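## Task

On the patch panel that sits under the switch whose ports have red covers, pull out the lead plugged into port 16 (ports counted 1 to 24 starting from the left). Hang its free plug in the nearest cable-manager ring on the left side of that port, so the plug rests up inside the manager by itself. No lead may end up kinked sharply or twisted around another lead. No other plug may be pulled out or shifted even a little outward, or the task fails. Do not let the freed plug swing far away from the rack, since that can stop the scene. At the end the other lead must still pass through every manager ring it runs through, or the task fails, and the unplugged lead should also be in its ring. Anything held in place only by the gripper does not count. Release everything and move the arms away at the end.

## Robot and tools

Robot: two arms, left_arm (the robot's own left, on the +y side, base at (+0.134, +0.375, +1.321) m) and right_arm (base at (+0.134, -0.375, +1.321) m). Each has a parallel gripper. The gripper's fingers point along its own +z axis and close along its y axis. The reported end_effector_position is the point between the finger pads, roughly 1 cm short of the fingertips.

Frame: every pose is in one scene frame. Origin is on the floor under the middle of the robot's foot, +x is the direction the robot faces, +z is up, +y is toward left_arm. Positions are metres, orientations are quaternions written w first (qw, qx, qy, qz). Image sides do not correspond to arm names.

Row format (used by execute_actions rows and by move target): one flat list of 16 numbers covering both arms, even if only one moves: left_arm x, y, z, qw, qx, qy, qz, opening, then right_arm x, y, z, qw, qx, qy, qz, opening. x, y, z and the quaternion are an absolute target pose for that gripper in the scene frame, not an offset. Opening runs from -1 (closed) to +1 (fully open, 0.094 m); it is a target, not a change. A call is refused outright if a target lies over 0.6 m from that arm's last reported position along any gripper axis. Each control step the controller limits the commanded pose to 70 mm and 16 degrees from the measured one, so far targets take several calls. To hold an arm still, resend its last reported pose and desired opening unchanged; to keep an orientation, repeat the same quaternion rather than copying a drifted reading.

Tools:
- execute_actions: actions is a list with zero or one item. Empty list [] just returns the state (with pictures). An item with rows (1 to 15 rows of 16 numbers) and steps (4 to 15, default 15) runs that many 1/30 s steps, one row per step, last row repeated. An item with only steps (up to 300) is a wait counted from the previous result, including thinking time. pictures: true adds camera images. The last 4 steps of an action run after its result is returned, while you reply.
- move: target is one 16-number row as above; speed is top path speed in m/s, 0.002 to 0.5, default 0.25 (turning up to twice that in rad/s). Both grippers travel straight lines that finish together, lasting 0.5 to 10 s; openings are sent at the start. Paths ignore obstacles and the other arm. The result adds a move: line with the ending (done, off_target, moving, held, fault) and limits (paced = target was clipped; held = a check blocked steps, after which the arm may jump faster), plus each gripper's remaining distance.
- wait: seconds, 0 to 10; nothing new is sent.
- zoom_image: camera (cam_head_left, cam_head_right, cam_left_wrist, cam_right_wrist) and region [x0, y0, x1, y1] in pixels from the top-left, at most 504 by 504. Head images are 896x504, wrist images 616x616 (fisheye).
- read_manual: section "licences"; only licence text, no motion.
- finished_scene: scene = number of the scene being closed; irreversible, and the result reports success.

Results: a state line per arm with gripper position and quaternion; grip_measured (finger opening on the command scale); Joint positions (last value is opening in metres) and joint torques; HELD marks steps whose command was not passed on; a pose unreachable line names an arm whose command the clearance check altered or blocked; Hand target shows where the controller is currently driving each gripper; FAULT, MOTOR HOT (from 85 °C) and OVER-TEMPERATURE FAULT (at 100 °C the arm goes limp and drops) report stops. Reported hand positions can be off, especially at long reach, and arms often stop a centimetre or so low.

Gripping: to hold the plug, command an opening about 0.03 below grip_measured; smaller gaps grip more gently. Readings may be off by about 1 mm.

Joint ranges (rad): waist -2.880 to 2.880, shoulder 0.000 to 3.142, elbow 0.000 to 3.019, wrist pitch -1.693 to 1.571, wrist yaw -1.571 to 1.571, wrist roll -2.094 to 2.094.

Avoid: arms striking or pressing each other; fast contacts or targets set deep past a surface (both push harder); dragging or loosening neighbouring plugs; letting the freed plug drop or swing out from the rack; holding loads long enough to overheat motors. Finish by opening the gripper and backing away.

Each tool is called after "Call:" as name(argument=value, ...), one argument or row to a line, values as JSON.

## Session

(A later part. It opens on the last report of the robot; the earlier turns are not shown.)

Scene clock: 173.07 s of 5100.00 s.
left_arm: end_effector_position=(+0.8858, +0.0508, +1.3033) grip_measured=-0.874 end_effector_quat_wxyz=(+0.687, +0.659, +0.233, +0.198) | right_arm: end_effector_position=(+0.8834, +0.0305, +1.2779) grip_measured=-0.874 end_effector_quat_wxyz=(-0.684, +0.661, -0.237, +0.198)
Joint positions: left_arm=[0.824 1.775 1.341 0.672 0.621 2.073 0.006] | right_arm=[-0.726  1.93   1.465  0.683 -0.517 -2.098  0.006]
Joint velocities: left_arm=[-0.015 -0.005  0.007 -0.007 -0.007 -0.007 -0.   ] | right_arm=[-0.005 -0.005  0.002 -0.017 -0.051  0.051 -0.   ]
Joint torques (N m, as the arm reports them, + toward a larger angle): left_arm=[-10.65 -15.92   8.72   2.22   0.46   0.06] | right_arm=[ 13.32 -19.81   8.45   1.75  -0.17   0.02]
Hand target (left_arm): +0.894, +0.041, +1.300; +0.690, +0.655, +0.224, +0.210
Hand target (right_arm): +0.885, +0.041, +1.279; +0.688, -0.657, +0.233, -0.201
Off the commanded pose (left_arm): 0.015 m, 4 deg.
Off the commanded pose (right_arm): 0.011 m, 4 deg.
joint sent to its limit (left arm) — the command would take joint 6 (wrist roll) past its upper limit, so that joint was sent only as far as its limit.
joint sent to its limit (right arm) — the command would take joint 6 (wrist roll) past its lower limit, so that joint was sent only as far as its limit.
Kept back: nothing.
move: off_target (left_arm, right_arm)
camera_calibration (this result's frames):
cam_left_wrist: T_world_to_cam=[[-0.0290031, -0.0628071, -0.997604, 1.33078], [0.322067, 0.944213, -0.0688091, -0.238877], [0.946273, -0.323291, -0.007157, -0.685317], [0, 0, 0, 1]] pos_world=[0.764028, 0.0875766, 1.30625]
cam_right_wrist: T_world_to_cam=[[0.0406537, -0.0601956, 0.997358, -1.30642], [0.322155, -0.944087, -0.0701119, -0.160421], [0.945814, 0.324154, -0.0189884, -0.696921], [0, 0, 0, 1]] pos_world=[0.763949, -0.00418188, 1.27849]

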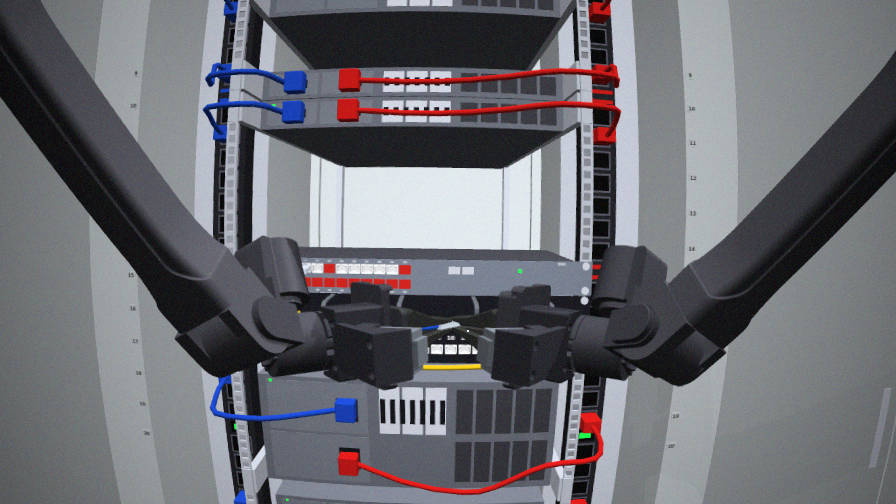

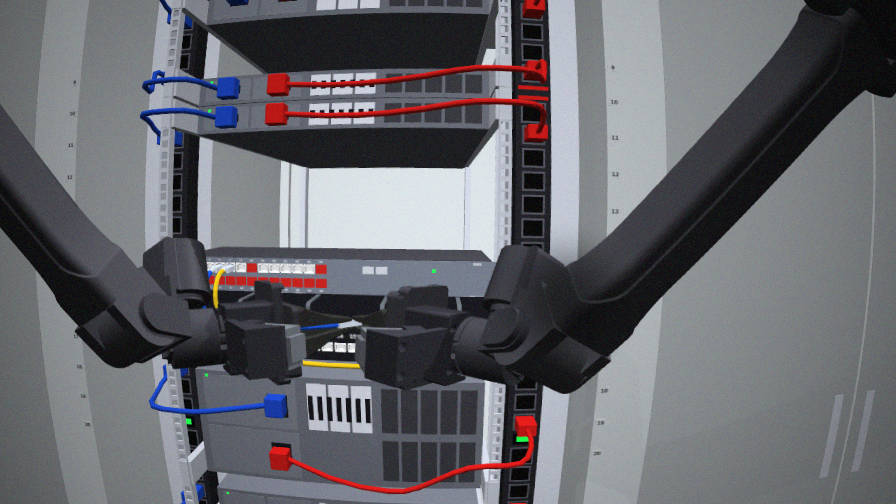

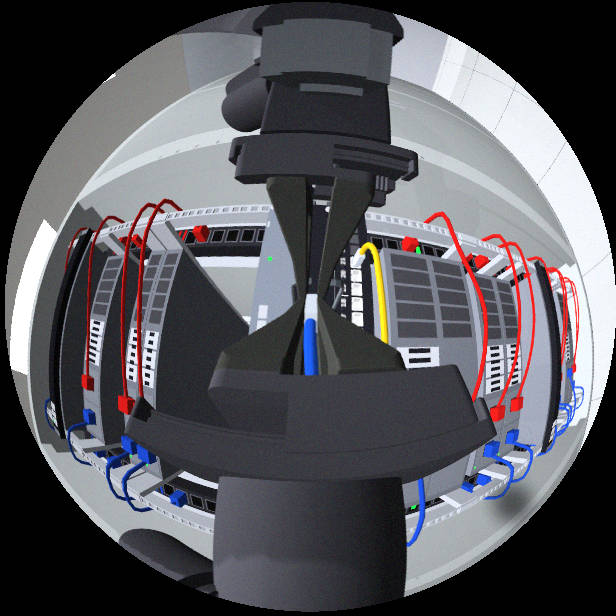

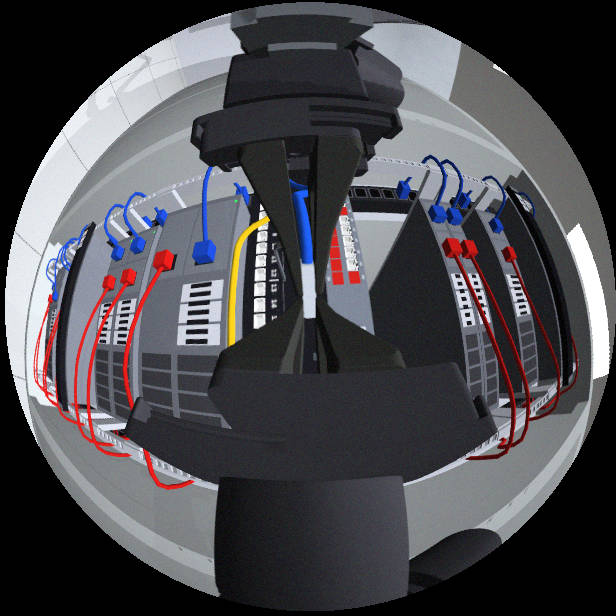

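Call:
move(
  target=[0.74,0.2,1.32,0.68,0.668,0.21,0.216,-0.3,0.885,0.041,1.279,0.674,-0.674,0.213,-0.213,-0.92],
  speed=0.08,
)

Call:
move(
  target=[0.70,0.27,1.32,0.68,0.668,0.21,0.216,-0.3,0.885,0.055,1.272,0.54,-0.54,0.455,-0.455,-0.92],
  speed=0.1,
)

Scene clock: 176.27 s of 5100.00 s.
left_arm: end_effector_position=(+0.7371, +0.1888, +1.3116) grip_measured=-0.303 end_effector_quat_wxyz=(+0.681, +0.671, +0.210, +0.204) | right_arm: end_effector_position=(+0.8834, +0.0304, +1.2778) grip_measured=-0.874 end_effector_quat_wxyz=(-0.684, +0.661, -0.237, +0.198)
Joint positions: left_arm=[1.027 1.454 0.778 0.927 0.834 2.073 0.033] | right_arm=[-0.726  1.93   1.465  0.683 -0.517 -2.099  0.006]
Joint velocities: left_arm=[-0.005 -0.005 -0.017 -0.002  0.037 -0.037 -0.001] | right_arm=[ 0.005 -0.005 -0.002 -0.002 -0.081 -0.037  0.   ]
Joint torques (N m, as the arm reports them, + toward a larger angle): left_arm=[ -4.28 -15.16   2.55   2.13   0.58  -0.11] | right_arm=[ 12.97 -20.05   8.51   1.75  -0.2    0.05]
Hand target (left_arm): +0.739, +0.198, +1.317; +0.680, +0.669, +0.209, +0.216
Hand target (right_arm): +0.885, +0.041, +1.279; +0.688, -0.657, +0.233, -0.201
Off the commanded pose (left_arm): 0.014 m, 1 deg.
Off the commanded pose (right_arm): 0.011 m, 4 deg.
joint sent to its limit (right arm) — the command would take joint 6 (wrist roll) past its lower limit, so that joint was sent only as far as its limit.
Kept back: nothing.
move: off_target (left_arm, right_arm)
camera_calibration (this result's frames):
cam_left_wrist: T_world_to_cam=[[0.00175529, -0.0268082, -0.999639, 1.3166], [0.346087, 0.937881, -0.0245443, -0.395315], [0.938201, -0.345919, 0.0109242, -0.513452], [0, 0, 0, 1]] pos_world=[0.616223, 0.228442, 1.31203]
cam_right_wrist: T_world_to_cam=[[0.0404534, -0.059817, 0.997389, -1.30626], [0.321863, -0.944218, -0.0696827, -0.160754], [0.945922, 0.323842, -0.0189439, -0.697096], [0, 0, 0, 1]] pos_world=[0.763982, -0.00417456, 1.27844]

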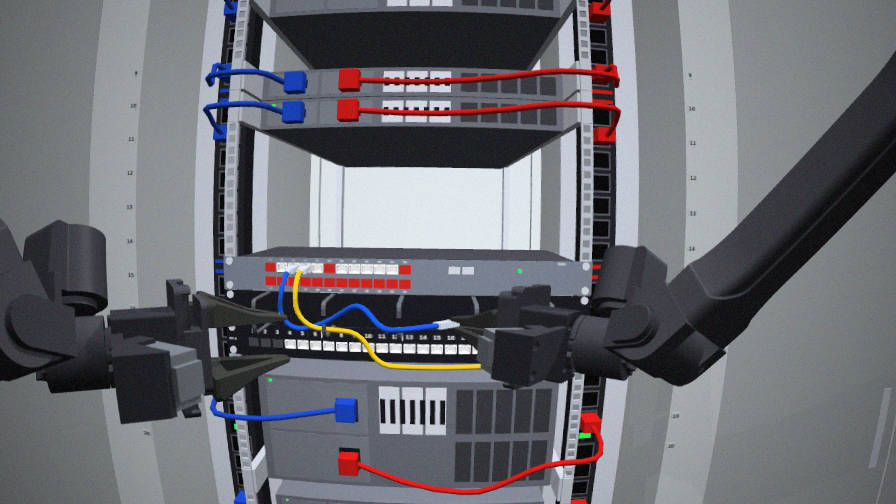

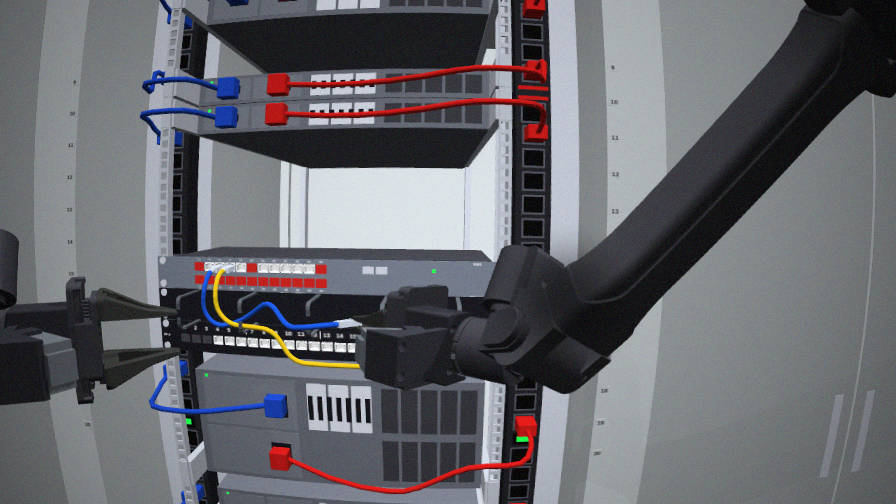

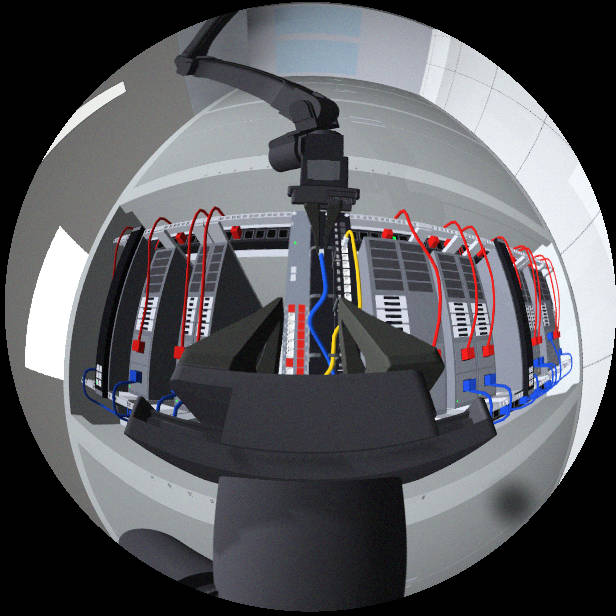

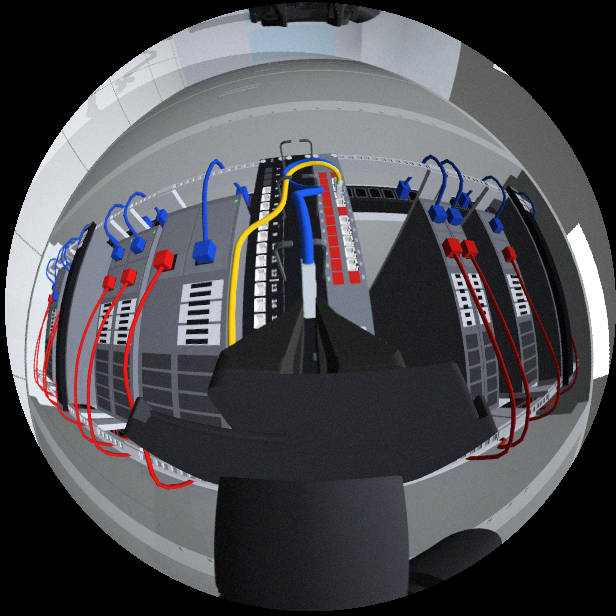

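Scene clock: 180.50 s of 5100.00 s.
left_arm: end_effector_position=(+0.6997, +0.2615, +1.3135) grip_measured=-0.303 end_effector_quat_wxyz=(+0.681, +0.671, +0.207, +0.209) | right_arm: end_effector_position=(+0.8816, +0.0444, +1.2595) grip_measured=-0.874 end_effector_quat_wxyz=(-0.550, +0.549, -0.478, +0.410)
Joint positions: left_arm=[1.203 1.368 0.654 1.037 1.001 1.996 0.033] | right_arm=[-0.552  2.136  1.52   1.179  0.299 -2.099  0.006]
Joint velocities: left_arm=[ 0.005 -0.005 -0.002  0.002 -0.007 -0.007 -0.001] | right_arm=[ 0.005 -0.005  0.002 -0.007 -0.022  0.081 -0.   ]
Joint torques (N m, as the arm reports them, + toward a larger angle): left_arm=[ -2.45 -14.05   1.83   2.13   0.53  -0.18] | right_arm=[ 15.92 -19.68   9.48   2.08  -0.31   0.04]
Hand target (left_arm): +0.699, +0.269, +1.319; +0.680, +0.669, +0.209, +0.216
Hand target (right_arm): +0.885, +0.055, +1.272; +0.562, -0.532, +0.478, -0.416
Off the commanded pose (left_arm): 0.011 m, 1 deg.
Off the commanded pose (right_arm): 0.017 m, 6 deg.
joint sent to its limit (right arm) — the command would take joint 6 (wrist roll) past its lower limit, so that joint was sent only as far as its limit.
Kept back: nothing.
move: off_target (left_arm, right_arm)
camera_calibration (this result's frames):
cam_left_wrist: T_world_to_cam=[[0.0112926, -0.0235869, -0.999658, 1.31301], [0.343897, 0.93883, -0.0182669, -0.457521], [0.938939, -0.343573, 0.0187133, -0.464613], [0, 0, 0, 1]] pos_world=[0.578756, 0.300875, 1.3129]
cam_right_wrist: T_world_to_cam=[[0.0640352, -0.0693966, 0.995532, -1.30511], [-0.396595, -0.917189, -0.0384255, 0.444578], [0.915758, -0.392362, -0.0862548, -0.557046], [0, 0, 0, 1]] pos_world=[0.770009, 0.0986283, 1.26831]

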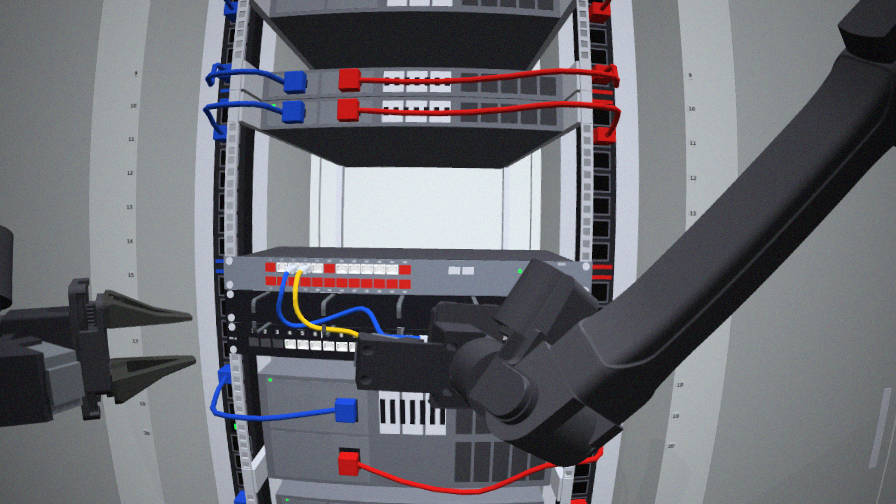

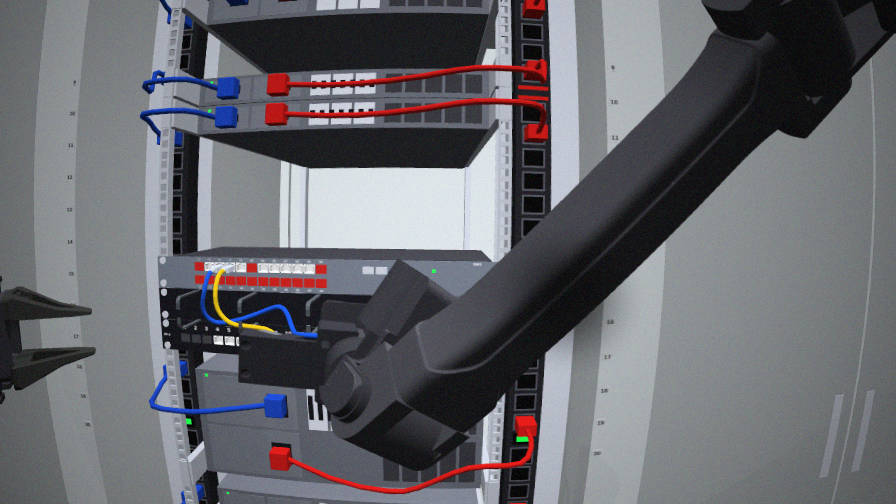

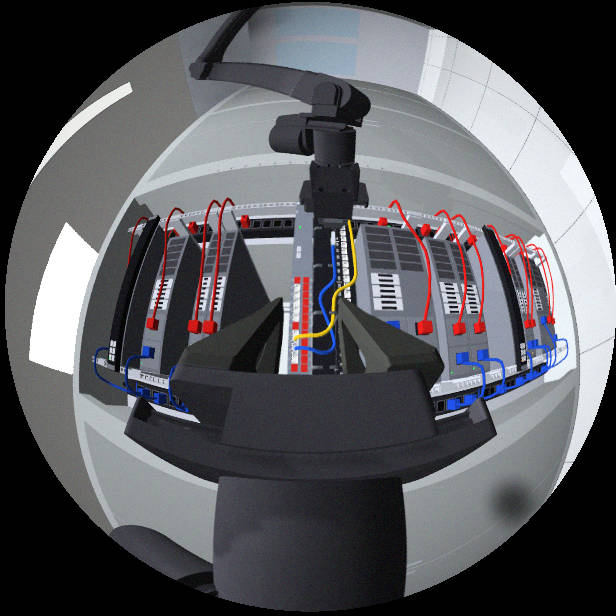

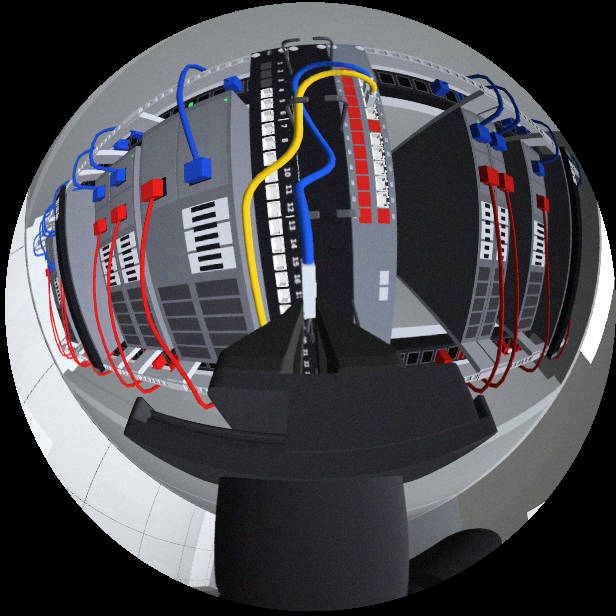

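Call:
move(
  target=[0.70,0.27,1.32,0.68,0.668,0.21,0.216,-0.3,0.903,0.06,1.29,0.54,-0.54,0.455,-0.455,-0.92],
  speed=0.02,
)

Scene clock: 183.60 s of 5100.00 s.
left_arm: end_effector_position=(+0.6999, +0.2617, +1.3140) grip_measured=-0.303 end_effector_quat_wxyz=(+0.681, +0.670, +0.208, +0.208) | right_arm: end_effector_position=(+0.8976, +0.0464, +1.2751) grip_measured=-0.874 end_effector_quat_wxyz=(-0.555, +0.536, -0.480, +0.416)
Joint positions: left_arm=[1.203 1.367 0.654 1.037 1.001 1.993 0.033] | right_arm=[-0.547  2.136  1.569  1.159  0.304 -2.099  0.006]
Joint velocities: left_arm=[-0.005 -0.015  0.012 -0.022 -0.007 -0.037 -0.001] | right_arm=[ 0.005 -0.005  0.022 -0.007  0.022 -0.037  0.001]
Joint torques (N m, as the arm reports them, + toward a larger angle): left_arm=[ -2.63 -14.44   1.87   2.14   0.51  -0.17] | right_arm=[ 16.45 -21.01   9.75   0.7   -0.34   0.04]
Hand target (left_arm): +0.700, +0.270, +1.320; +0.680, +0.668, +0.210, +0.216
Hand target (right_arm): +0.903, +0.059, +1.290; +0.564, -0.529, +0.479, -0.416
Off the commanded pose (left_arm): 0.010 m, 1 deg.
Off the commanded pose (right_arm): 0.021 m, 6 deg.
joint sent to its limit (right arm) — the command would take joint 6 (wrist roll) past its lower limit, so that joint was sent only as far as its limit.
Kept back: nothing.
move: off_target (right_arm)
camera_calibration (this result's frames):
cam_left_wrist: T_world_to_cam=[[0.00956977, -0.0254393, -0.999631, 1.31518], [0.343658, 0.938869, -0.0206031, -0.454458], [0.939046, -0.343334, 0.0177272, -0.46355], [0, 0, 0, 1]] pos_world=[0.578887, 0.300982, 1.31354]
cam_right_wrist: T_world_to_cam=[[0.0438435, -0.0851179, 0.995406, -1.30248], [-0.41129, -0.90955, -0.0596606, 0.493276], [0.910449, -0.406785, -0.074886, -0.578677], [0, 0, 0, 1]] pos_world=[0.786841, 0.102397, 1.28259]

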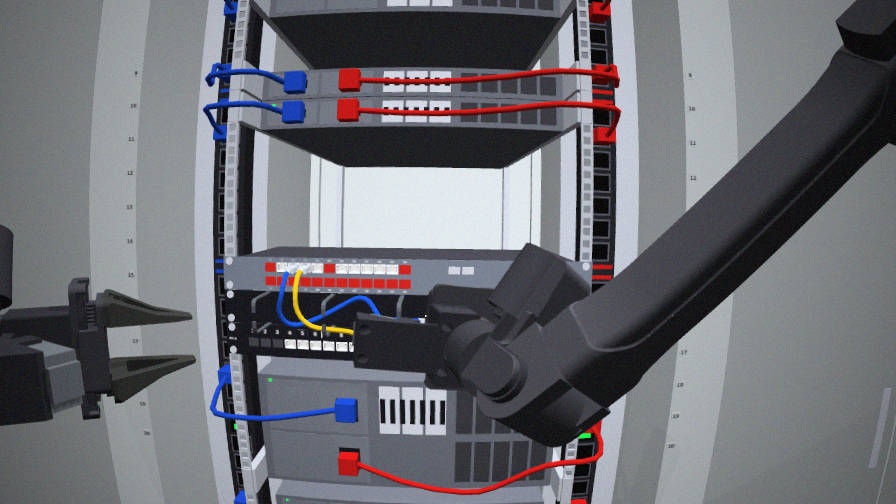

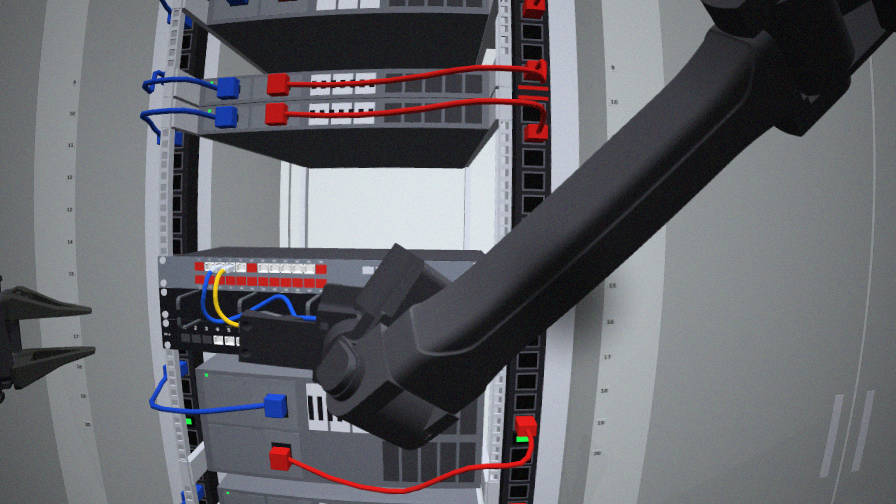

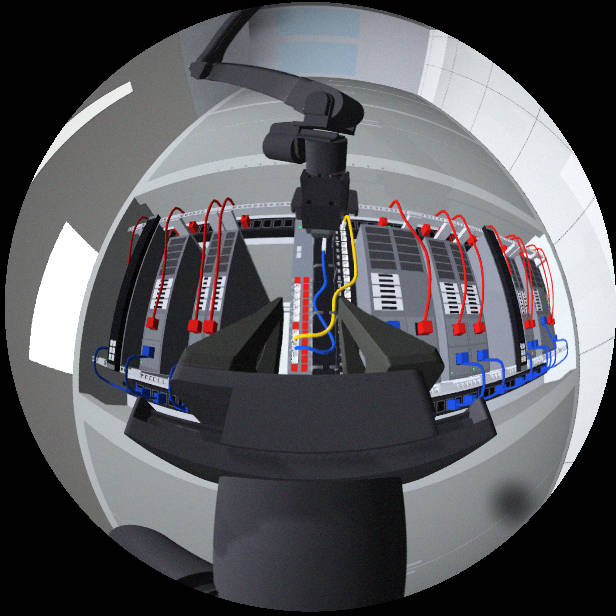

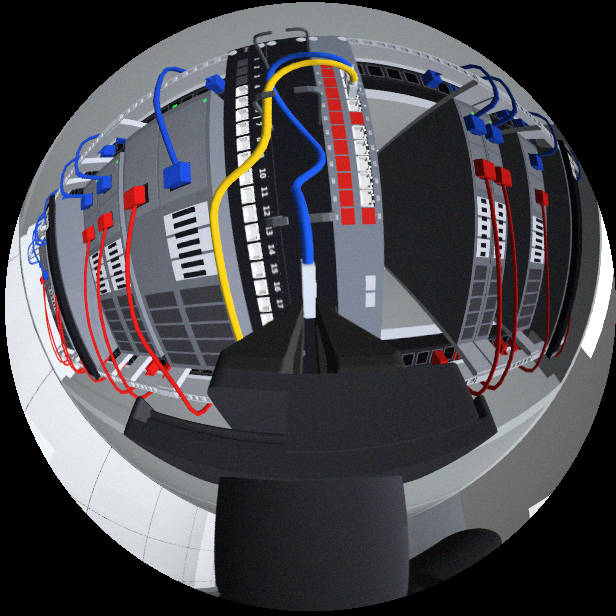

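Call:
move(
  target=[0.70,0.27,1.32,0.68,0.668,0.21,0.216,-0.3,0.925,0.055,1.268,0.54,-0.54,0.455,-0.455,-0.92],
  speed=0.015,
)

Scene clock: 187.30 s of 5100.00 s.
left_arm: end_effector_position=(+0.6999, +0.2617, +1.3140) grip_measured=-0.303 end_effector_quat_wxyz=(+0.681, +0.670, +0.208, +0.208) | right_arm: end_effector_position=(+0.9140, +0.0531, +1.2705) grip_measured=-0.874 end_effector_quat_wxyz=(-0.558, +0.534, -0.477, +0.420)
Joint positions: left_arm=[1.203 1.367 0.654 1.037 1.001 1.992 0.033] | right_arm=[-0.556  2.173  1.644  1.129  0.29  -2.099  0.006]
Joint velocities: left_arm=[ 0.005  0.005  0.007  0.017 -0.037 -0.051 -0.   ] | right_arm=[ 0.005  0.005  0.007 -0.027  0.051 -0.022 -0.001]
Joint torques (N m, as the arm reports them, + toward a larger angle): left_arm=[ -2.65 -14.3    1.9    2.11   0.51  -0.19] | right_arm=[ 14.11 -20.4   10.51   0.59  -0.8    0.05]
Hand target (left_arm): +0.700, +0.270, +1.320; +0.680, +0.668, +0.210, +0.216
Hand target (right_arm): +0.924, +0.054, +1.267; +0.559, -0.531, +0.475, -0.424
Off the commanded pose (left_arm): 0.010 m, 1 deg.
Off the commanded pose (right_arm): 0.011 m, 5 deg.
joint sent to its limit (right arm) — the command would take joint 6 (wrist roll) past its lower limit, so that joint was sent only as far as its limit.
Kept back: nothing.
move: off_target (right_arm)
camera_calibration (this result's frames):
cam_left_wrist: T_world_to_cam=[[0.0092544, -0.0256539, -0.999628, 1.31545], [0.343657, 0.938862, -0.0209129, -0.454049], [0.93905, -0.343336, 0.0175048, -0.46326], [0, 0, 0, 1]] pos_world=[0.578887, 0.300982, 1.31357]
cam_right_wrist: T_world_to_cam=[[0.0315389, -0.0853973, 0.995848, -1.28733], [-0.410224, -0.909664, -0.0650148, 0.511681], [0.911439, -0.40647, -0.0637219, -0.606321], [0, 0, 0, 1]] pos_world=[0.80313, 0.109071, 1.27662]

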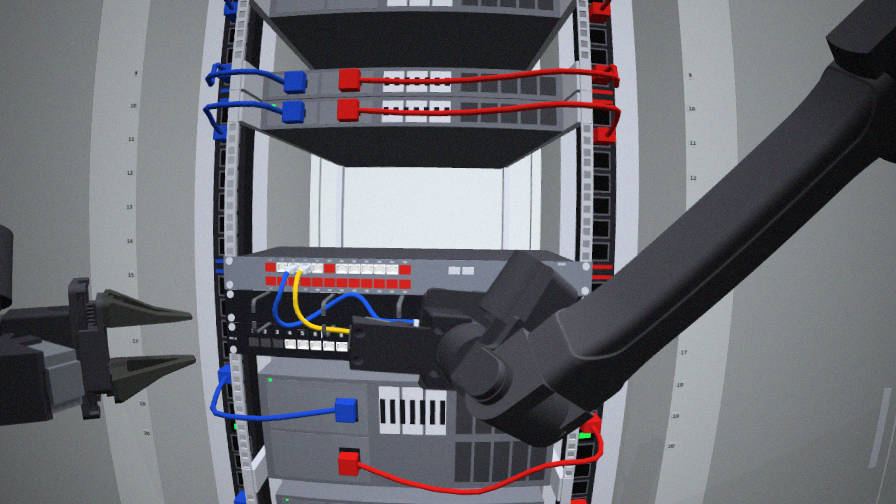

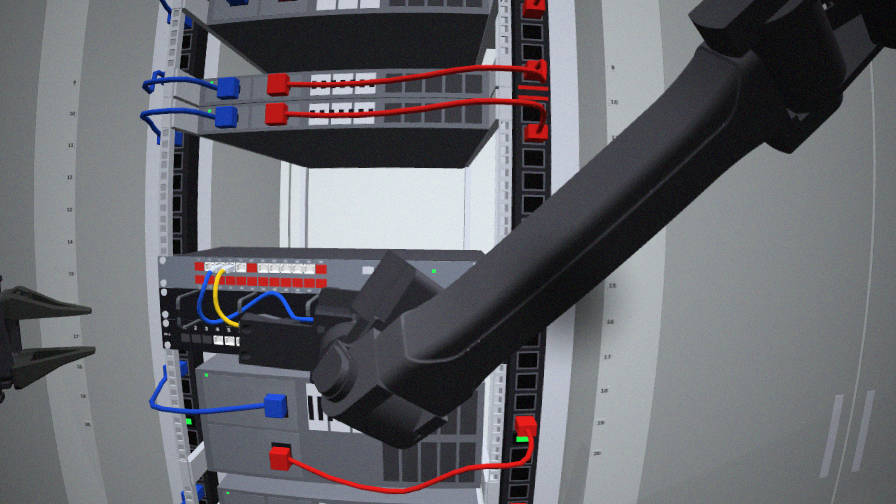

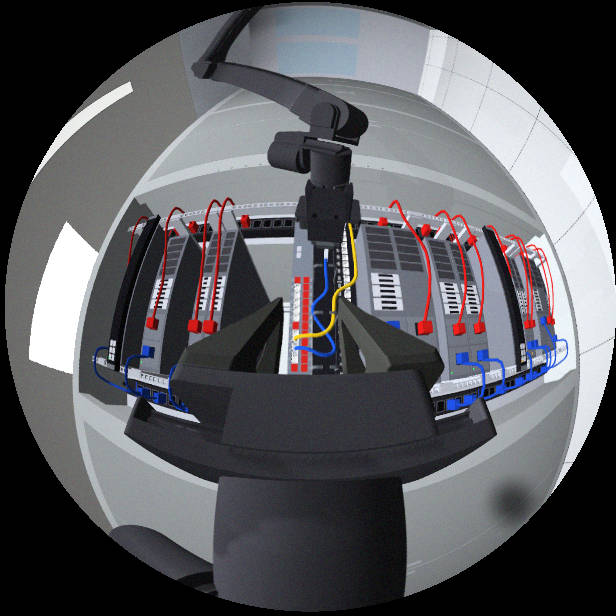

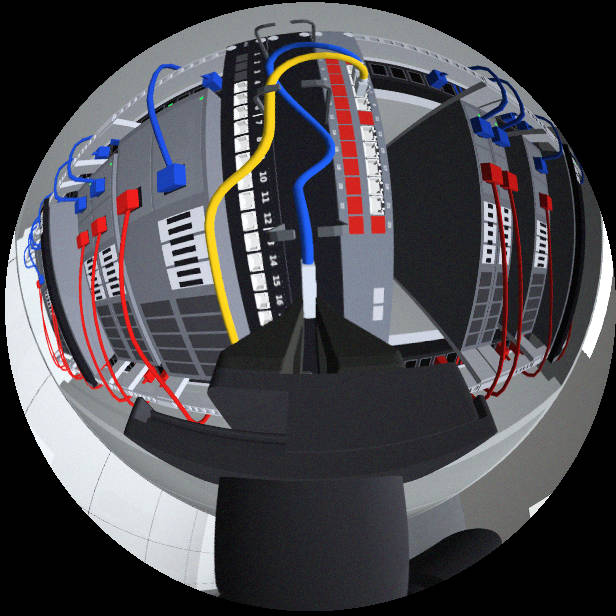

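Centred.

Call:
move(
  target=[0.70,0.27,1.32,0.68,0.668,0.21,0.216,-0.3,0.955,0.052,1.267,0.54,-0.54,0.455,-0.455,-0.92],
  speed=0.015,
)

Call:
move(
  target=[0.70,0.27,1.32,0.68,0.668,0.21,0.216,-0.3,0.955,0.052,1.26,0.54,-0.54,0.455,-0.455,-0.72],
  speed=0.015,
)

Scene clock: 190.83 s of 5100.00 s.
left_arm: end_effector_position=(+0.6999, +0.2617, +1.3140) grip_measured=-0.303 end_effector_quat_wxyz=(+0.681, +0.670, +0.208, +0.208) | right_arm: end_effector_position=(+0.9437, +0.0471, +1.2629) grip_measured=-0.874 end_effector_quat_wxyz=(-0.551, +0.538, -0.476, +0.425)
Joint positions: left_arm=[1.203 1.367 0.654 1.037 1.001 1.992 0.033] | right_arm=[-0.583  2.199  1.735  1.059  0.277 -2.099  0.006]
Joint velocities: left_arm=[ 0.005 -0.015 -0.007  0.002  0.007 -0.051  0.   ] | right_arm=[-0.005 -0.005 -0.002 -0.007 -0.007 -0.007  0.   ]
Joint torques (N m, as the arm reports them, + toward a larger angle): left_arm=[ -2.5  -14.4    1.86   2.12   0.52  -0.19] | right_arm=[ 15.12 -21.37  11.33   0.72  -0.88   0.04]
Hand target (left_arm): +0.700, +0.270, +1.320; +0.680, +0.668, +0.210, +0.216
Hand target (right_arm): +0.954, +0.051, +1.266; +0.556, -0.533, +0.472, -0.429
Off the commanded pose (left_arm): 0.010 m, 1 deg.
Off the commanded pose (right_arm): 0.013 m, 4 deg.
joint sent to its limit (right arm) — the command would take joint 6 (wrist roll) past its lower limit, so that joint was sent only as far as its limit.
Kept back: nothing.
move: off_target (right_arm)
camera_calibration (this result's frames):
cam_left_wrist: T_world_to_cam=[[0.0092544, -0.0256539, -0.999628, 1.31545], [0.343657, 0.938862, -0.0209129, -0.454049], [0.93905, -0.343336, 0.0175048, -0.46326], [0, 0, 0, 1]] pos_world=[0.578887, 0.300982, 1.31357]
cam_right_wrist: T_world_to_cam=[[0.0340711, -0.0682282, 0.997088, -1.28605], [-0.417128, -0.907587, -0.0478504, 0.502638], [0.908209, -0.414283, -0.0593824, -0.638334], [0, 0, 0, 1]] pos_world=[0.833222, 0.103992, 1.26845]

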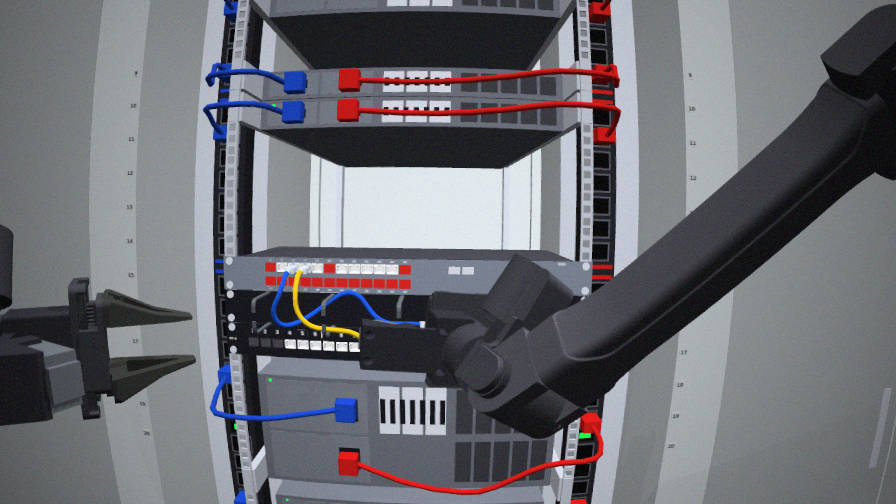

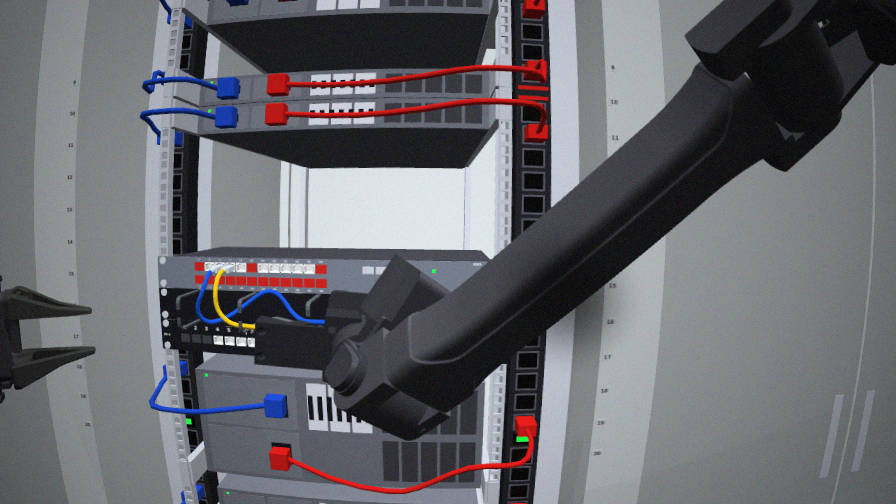

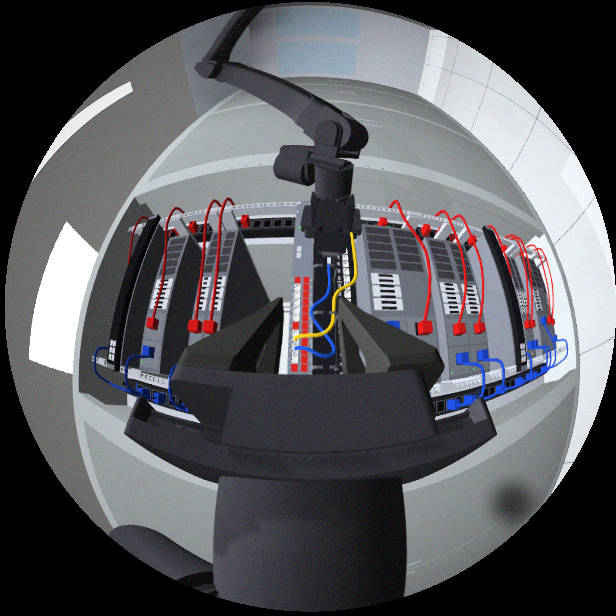

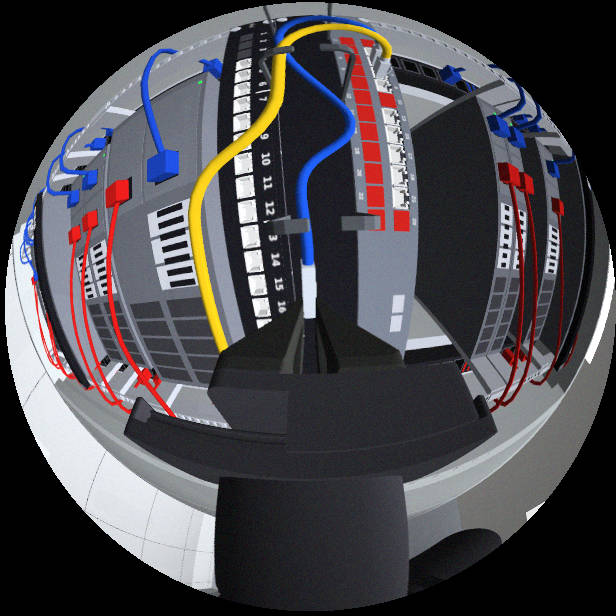

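Scene clock: 193.60 s of 5100.00 s.
left_arm: end_effector_position=(+0.6999, +0.2617, +1.3140) grip_measured=-0.303 end_effector_quat_wxyz=(+0.681, +0.670, +0.208, +0.208) | right_arm: end_effector_position=(+0.9463, +0.0503, +1.2639) grip_measured=-0.721 end_effector_quat_wxyz=(-0.556, +0.535, -0.473, +0.426)
Joint positions: left_arm=[1.203 1.367 0.654 1.037 1.001 1.992 0.033] | right_arm=[-0.583  2.209  1.754  1.059  0.266 -2.099  0.013]
Joint velocities: left_arm=[-0.005 -0.015  0.007  0.017 -0.007  0.066  0.   ] | right_arm=[-0.015 -0.005  0.007  0.012 -0.022  0.007  0.001]
Joint torques (N m, as the arm reports them, + toward a larger angle): left_arm=[ -2.47 -14.32   1.9    2.11   0.51  -0.19] | right_arm=[ 14.38 -21.05  10.53   0.85  -0.62   0.05]
Hand target (left_arm): +0.700, +0.270, +1.320; +0.680, +0.668, +0.210, +0.216
Hand target (right_arm): +0.955, +0.051, +1.260; +0.556, -0.533, +0.471, -0.430
Off the commanded pose (left_arm): 0.010 m, 1 deg.
Off the commanded pose (right_arm): 0.010 m, 4 deg.
joint sent to its limit (right arm) — the command would take joint 6 (wrist roll) past its lower limit, so that joint was sent only as far as its limit.
Kept back: nothing.
move: off_target (right_arm)
camera_calibration (this result's frames):
cam_left_wrist: T_world_to_cam=[[0.0092544, -0.0256539, -0.999628, 1.31545], [0.343657, 0.938862, -0.0209129, -0.454049], [0.93905, -0.343336, 0.0175048, -0.46326], [0, 0, 0, 1]] pos_world=[0.578887, 0.300982, 1.31357]
cam_right_wrist: T_world_to_cam=[[0.0225015, -0.0727054, 0.9971, -1.27572], [-0.412181, -0.909317, -0.0570028, 0.513705], [0.910824, -0.409703, -0.0504288, -0.653378], [0, 0, 0, 1]] pos_world=[0.835557, 0.106678, 1.26835]

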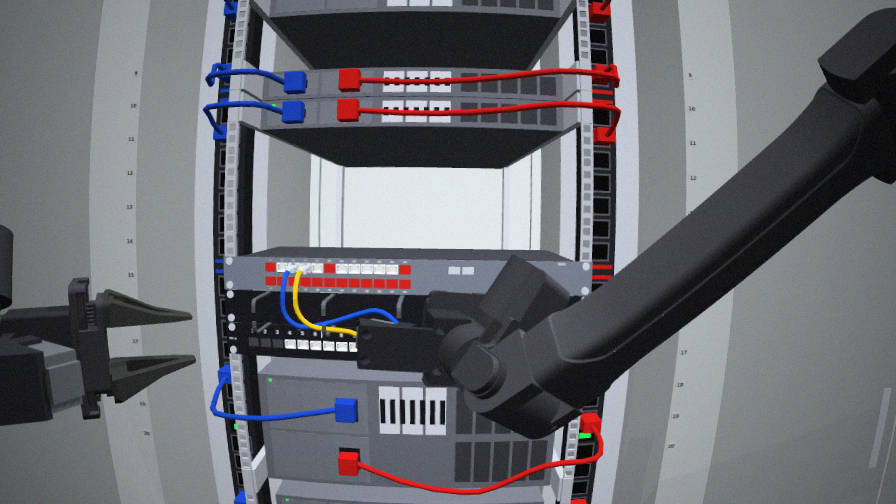

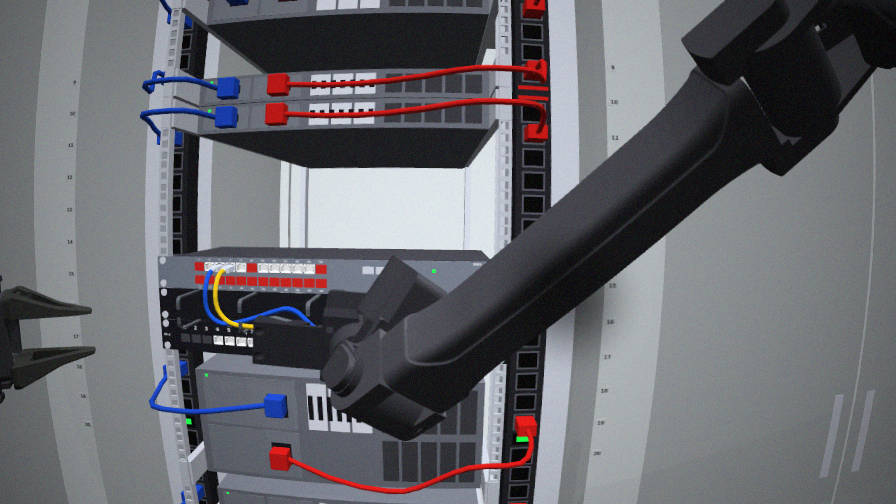

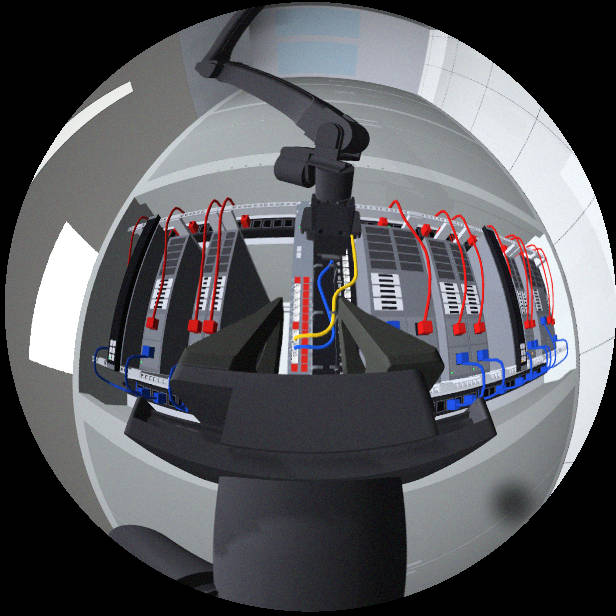

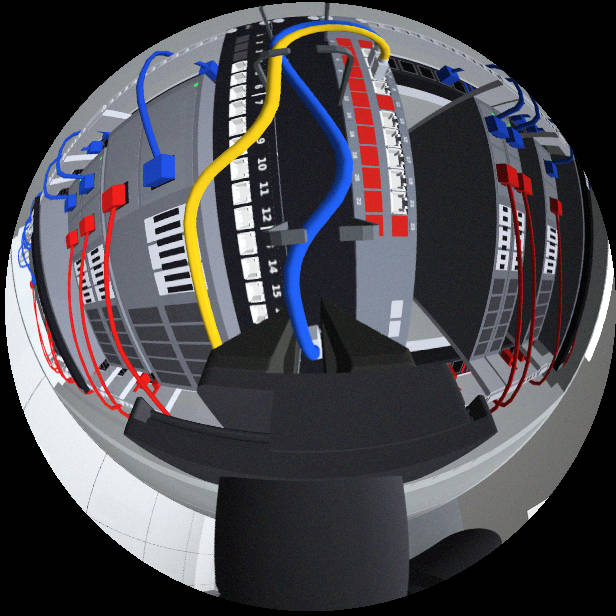

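Call:
execute_actions(
  actions=[],
)

Call:
zoom_image(
  camera="cam_head_left",
  region=[300,220,620,420],
)

Scene clock: 194.03 s of 5100.00 s.
left_arm: end_effector_position=(+0.6999, +0.2617, +1.3140) grip_measured=-0.303 end_effector_quat_wxyz=(+0.681, +0.670, +0.208, +0.208) | right_arm: end_effector_position=(+0.9462, +0.0505, +1.2636) grip_measured=-0.721 end_effector_quat_wxyz=(-0.556, +0.535, -0.473, +0.426)
Joint positions: left_arm=[1.203 1.367 0.654 1.037 1.001 1.992 0.033] | right_arm=[-0.583  2.21   1.754  1.059  0.266 -2.099  0.013]
Joint velocities: left_arm=[ 0.005 -0.005  0.002 -0.017 -0.051 -0.037 -0.   ] | right_arm=[-0.005 -0.005  0.007  0.027 -0.066  0.066  0.001]
Joint torques (N m, as the arm reports them, + toward a larger angle): left_arm=[ -2.63 -14.43   1.87   2.1    0.52  -0.2 ] | right_arm=[ 14.24 -21.24  10.46   0.82  -0.6    0.03]
Hand target (left_arm): +0.700, +0.270, +1.320; +0.680, +0.668, +0.210, +0.216
Hand target (right_arm): +0.954, +0.051, +1.260; +0.556, -0.533, +0.471, -0.430
Off the commanded pose (left_arm): 0.010 m, 1 deg.
Off the commanded pose (right_arm): 0.010 m, 4 deg.
Kept back: nothing.
Steps of this call (steps 1 to 13: nothing new was sent). Readings (end_effector_position):
1: left_arm (+0.6999, +0.2617, +1.3140) | right_arm (+0.9463, +0.0503, +1.2639)
2: left_arm (+0.6999, +0.2617, +1.3140) | right_arm (+0.9462, +0.0505, +1.2636)
4: left_arm (+0.6999, +0.2617, +1.3140) | right_arm (+0.9462, +0.0505, +1.2636)
8: left_arm (+0.6999, +0.2617, +1.3140) | right_arm (+0.9462, +0.0505, +1.2636)
13: the state above
camera_calibration (this result's frames):
cam_left_wrist: T_world_to_cam=[[0.0092544, -0.0256539, -0.999628, 1.31545], [0.343657, 0.938862, -0.0209129, -0.454049], [0.93905, -0.343336, 0.0175048, -0.46326], [0, 0, 0, 1]] pos_world=[0.578887, 0.300982, 1.31357]
cam_right_wrist: T_world_to_cam=[[0.0227958, -0.0725479, 0.997104, -1.27573], [-0.412007, -0.909412, -0.0567482, 0.513268], [0.910895, -0.409521, -0.050621, -0.653052], [0, 0, 0, 1]] pos_world=[0.835413, 0.106783, 1.2681]

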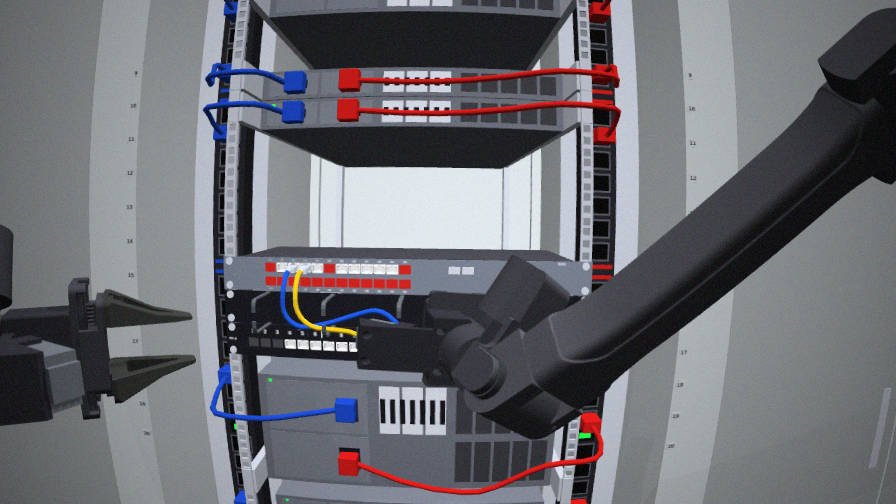

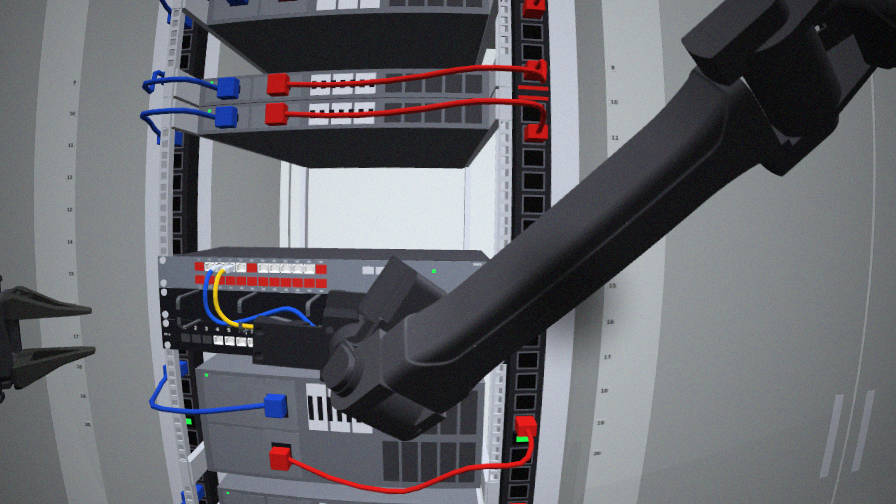

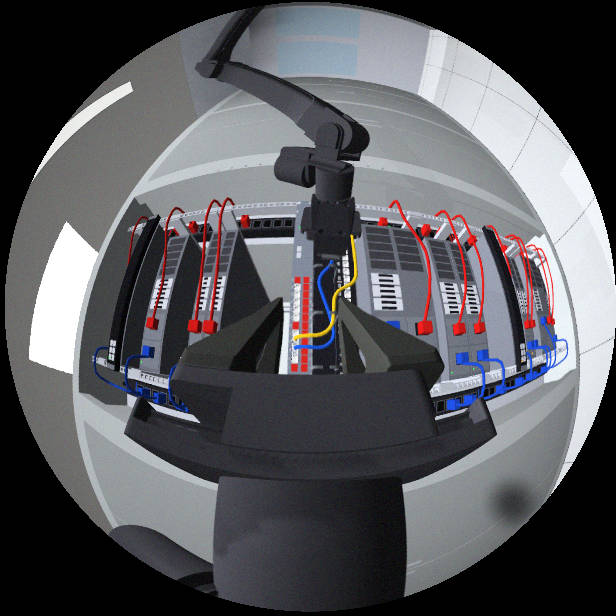

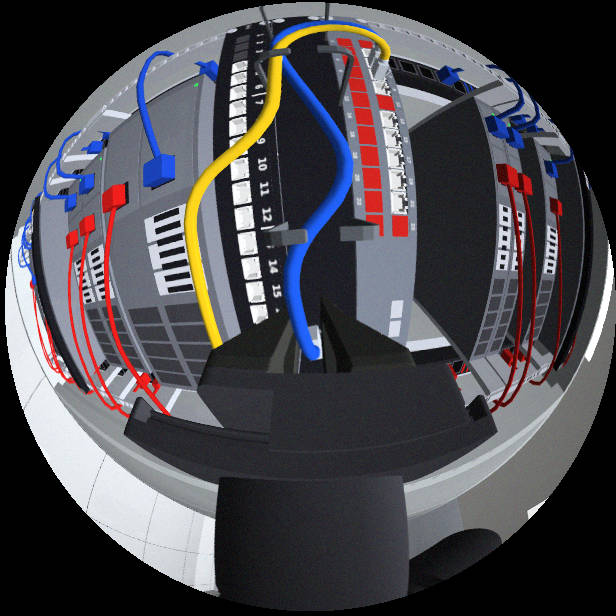

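Region (300, 220, 620, 420) of cam_head_left's 896x504 image, scaled by 1.575, with more detail than that image has; it fills the top 315 rows of this view, and the rest is white.

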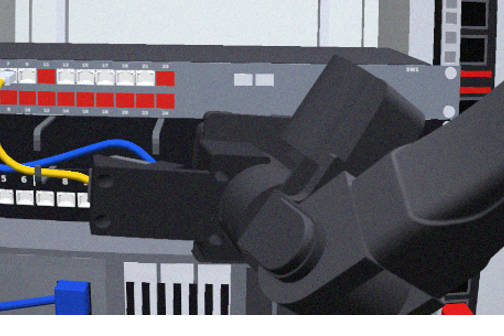

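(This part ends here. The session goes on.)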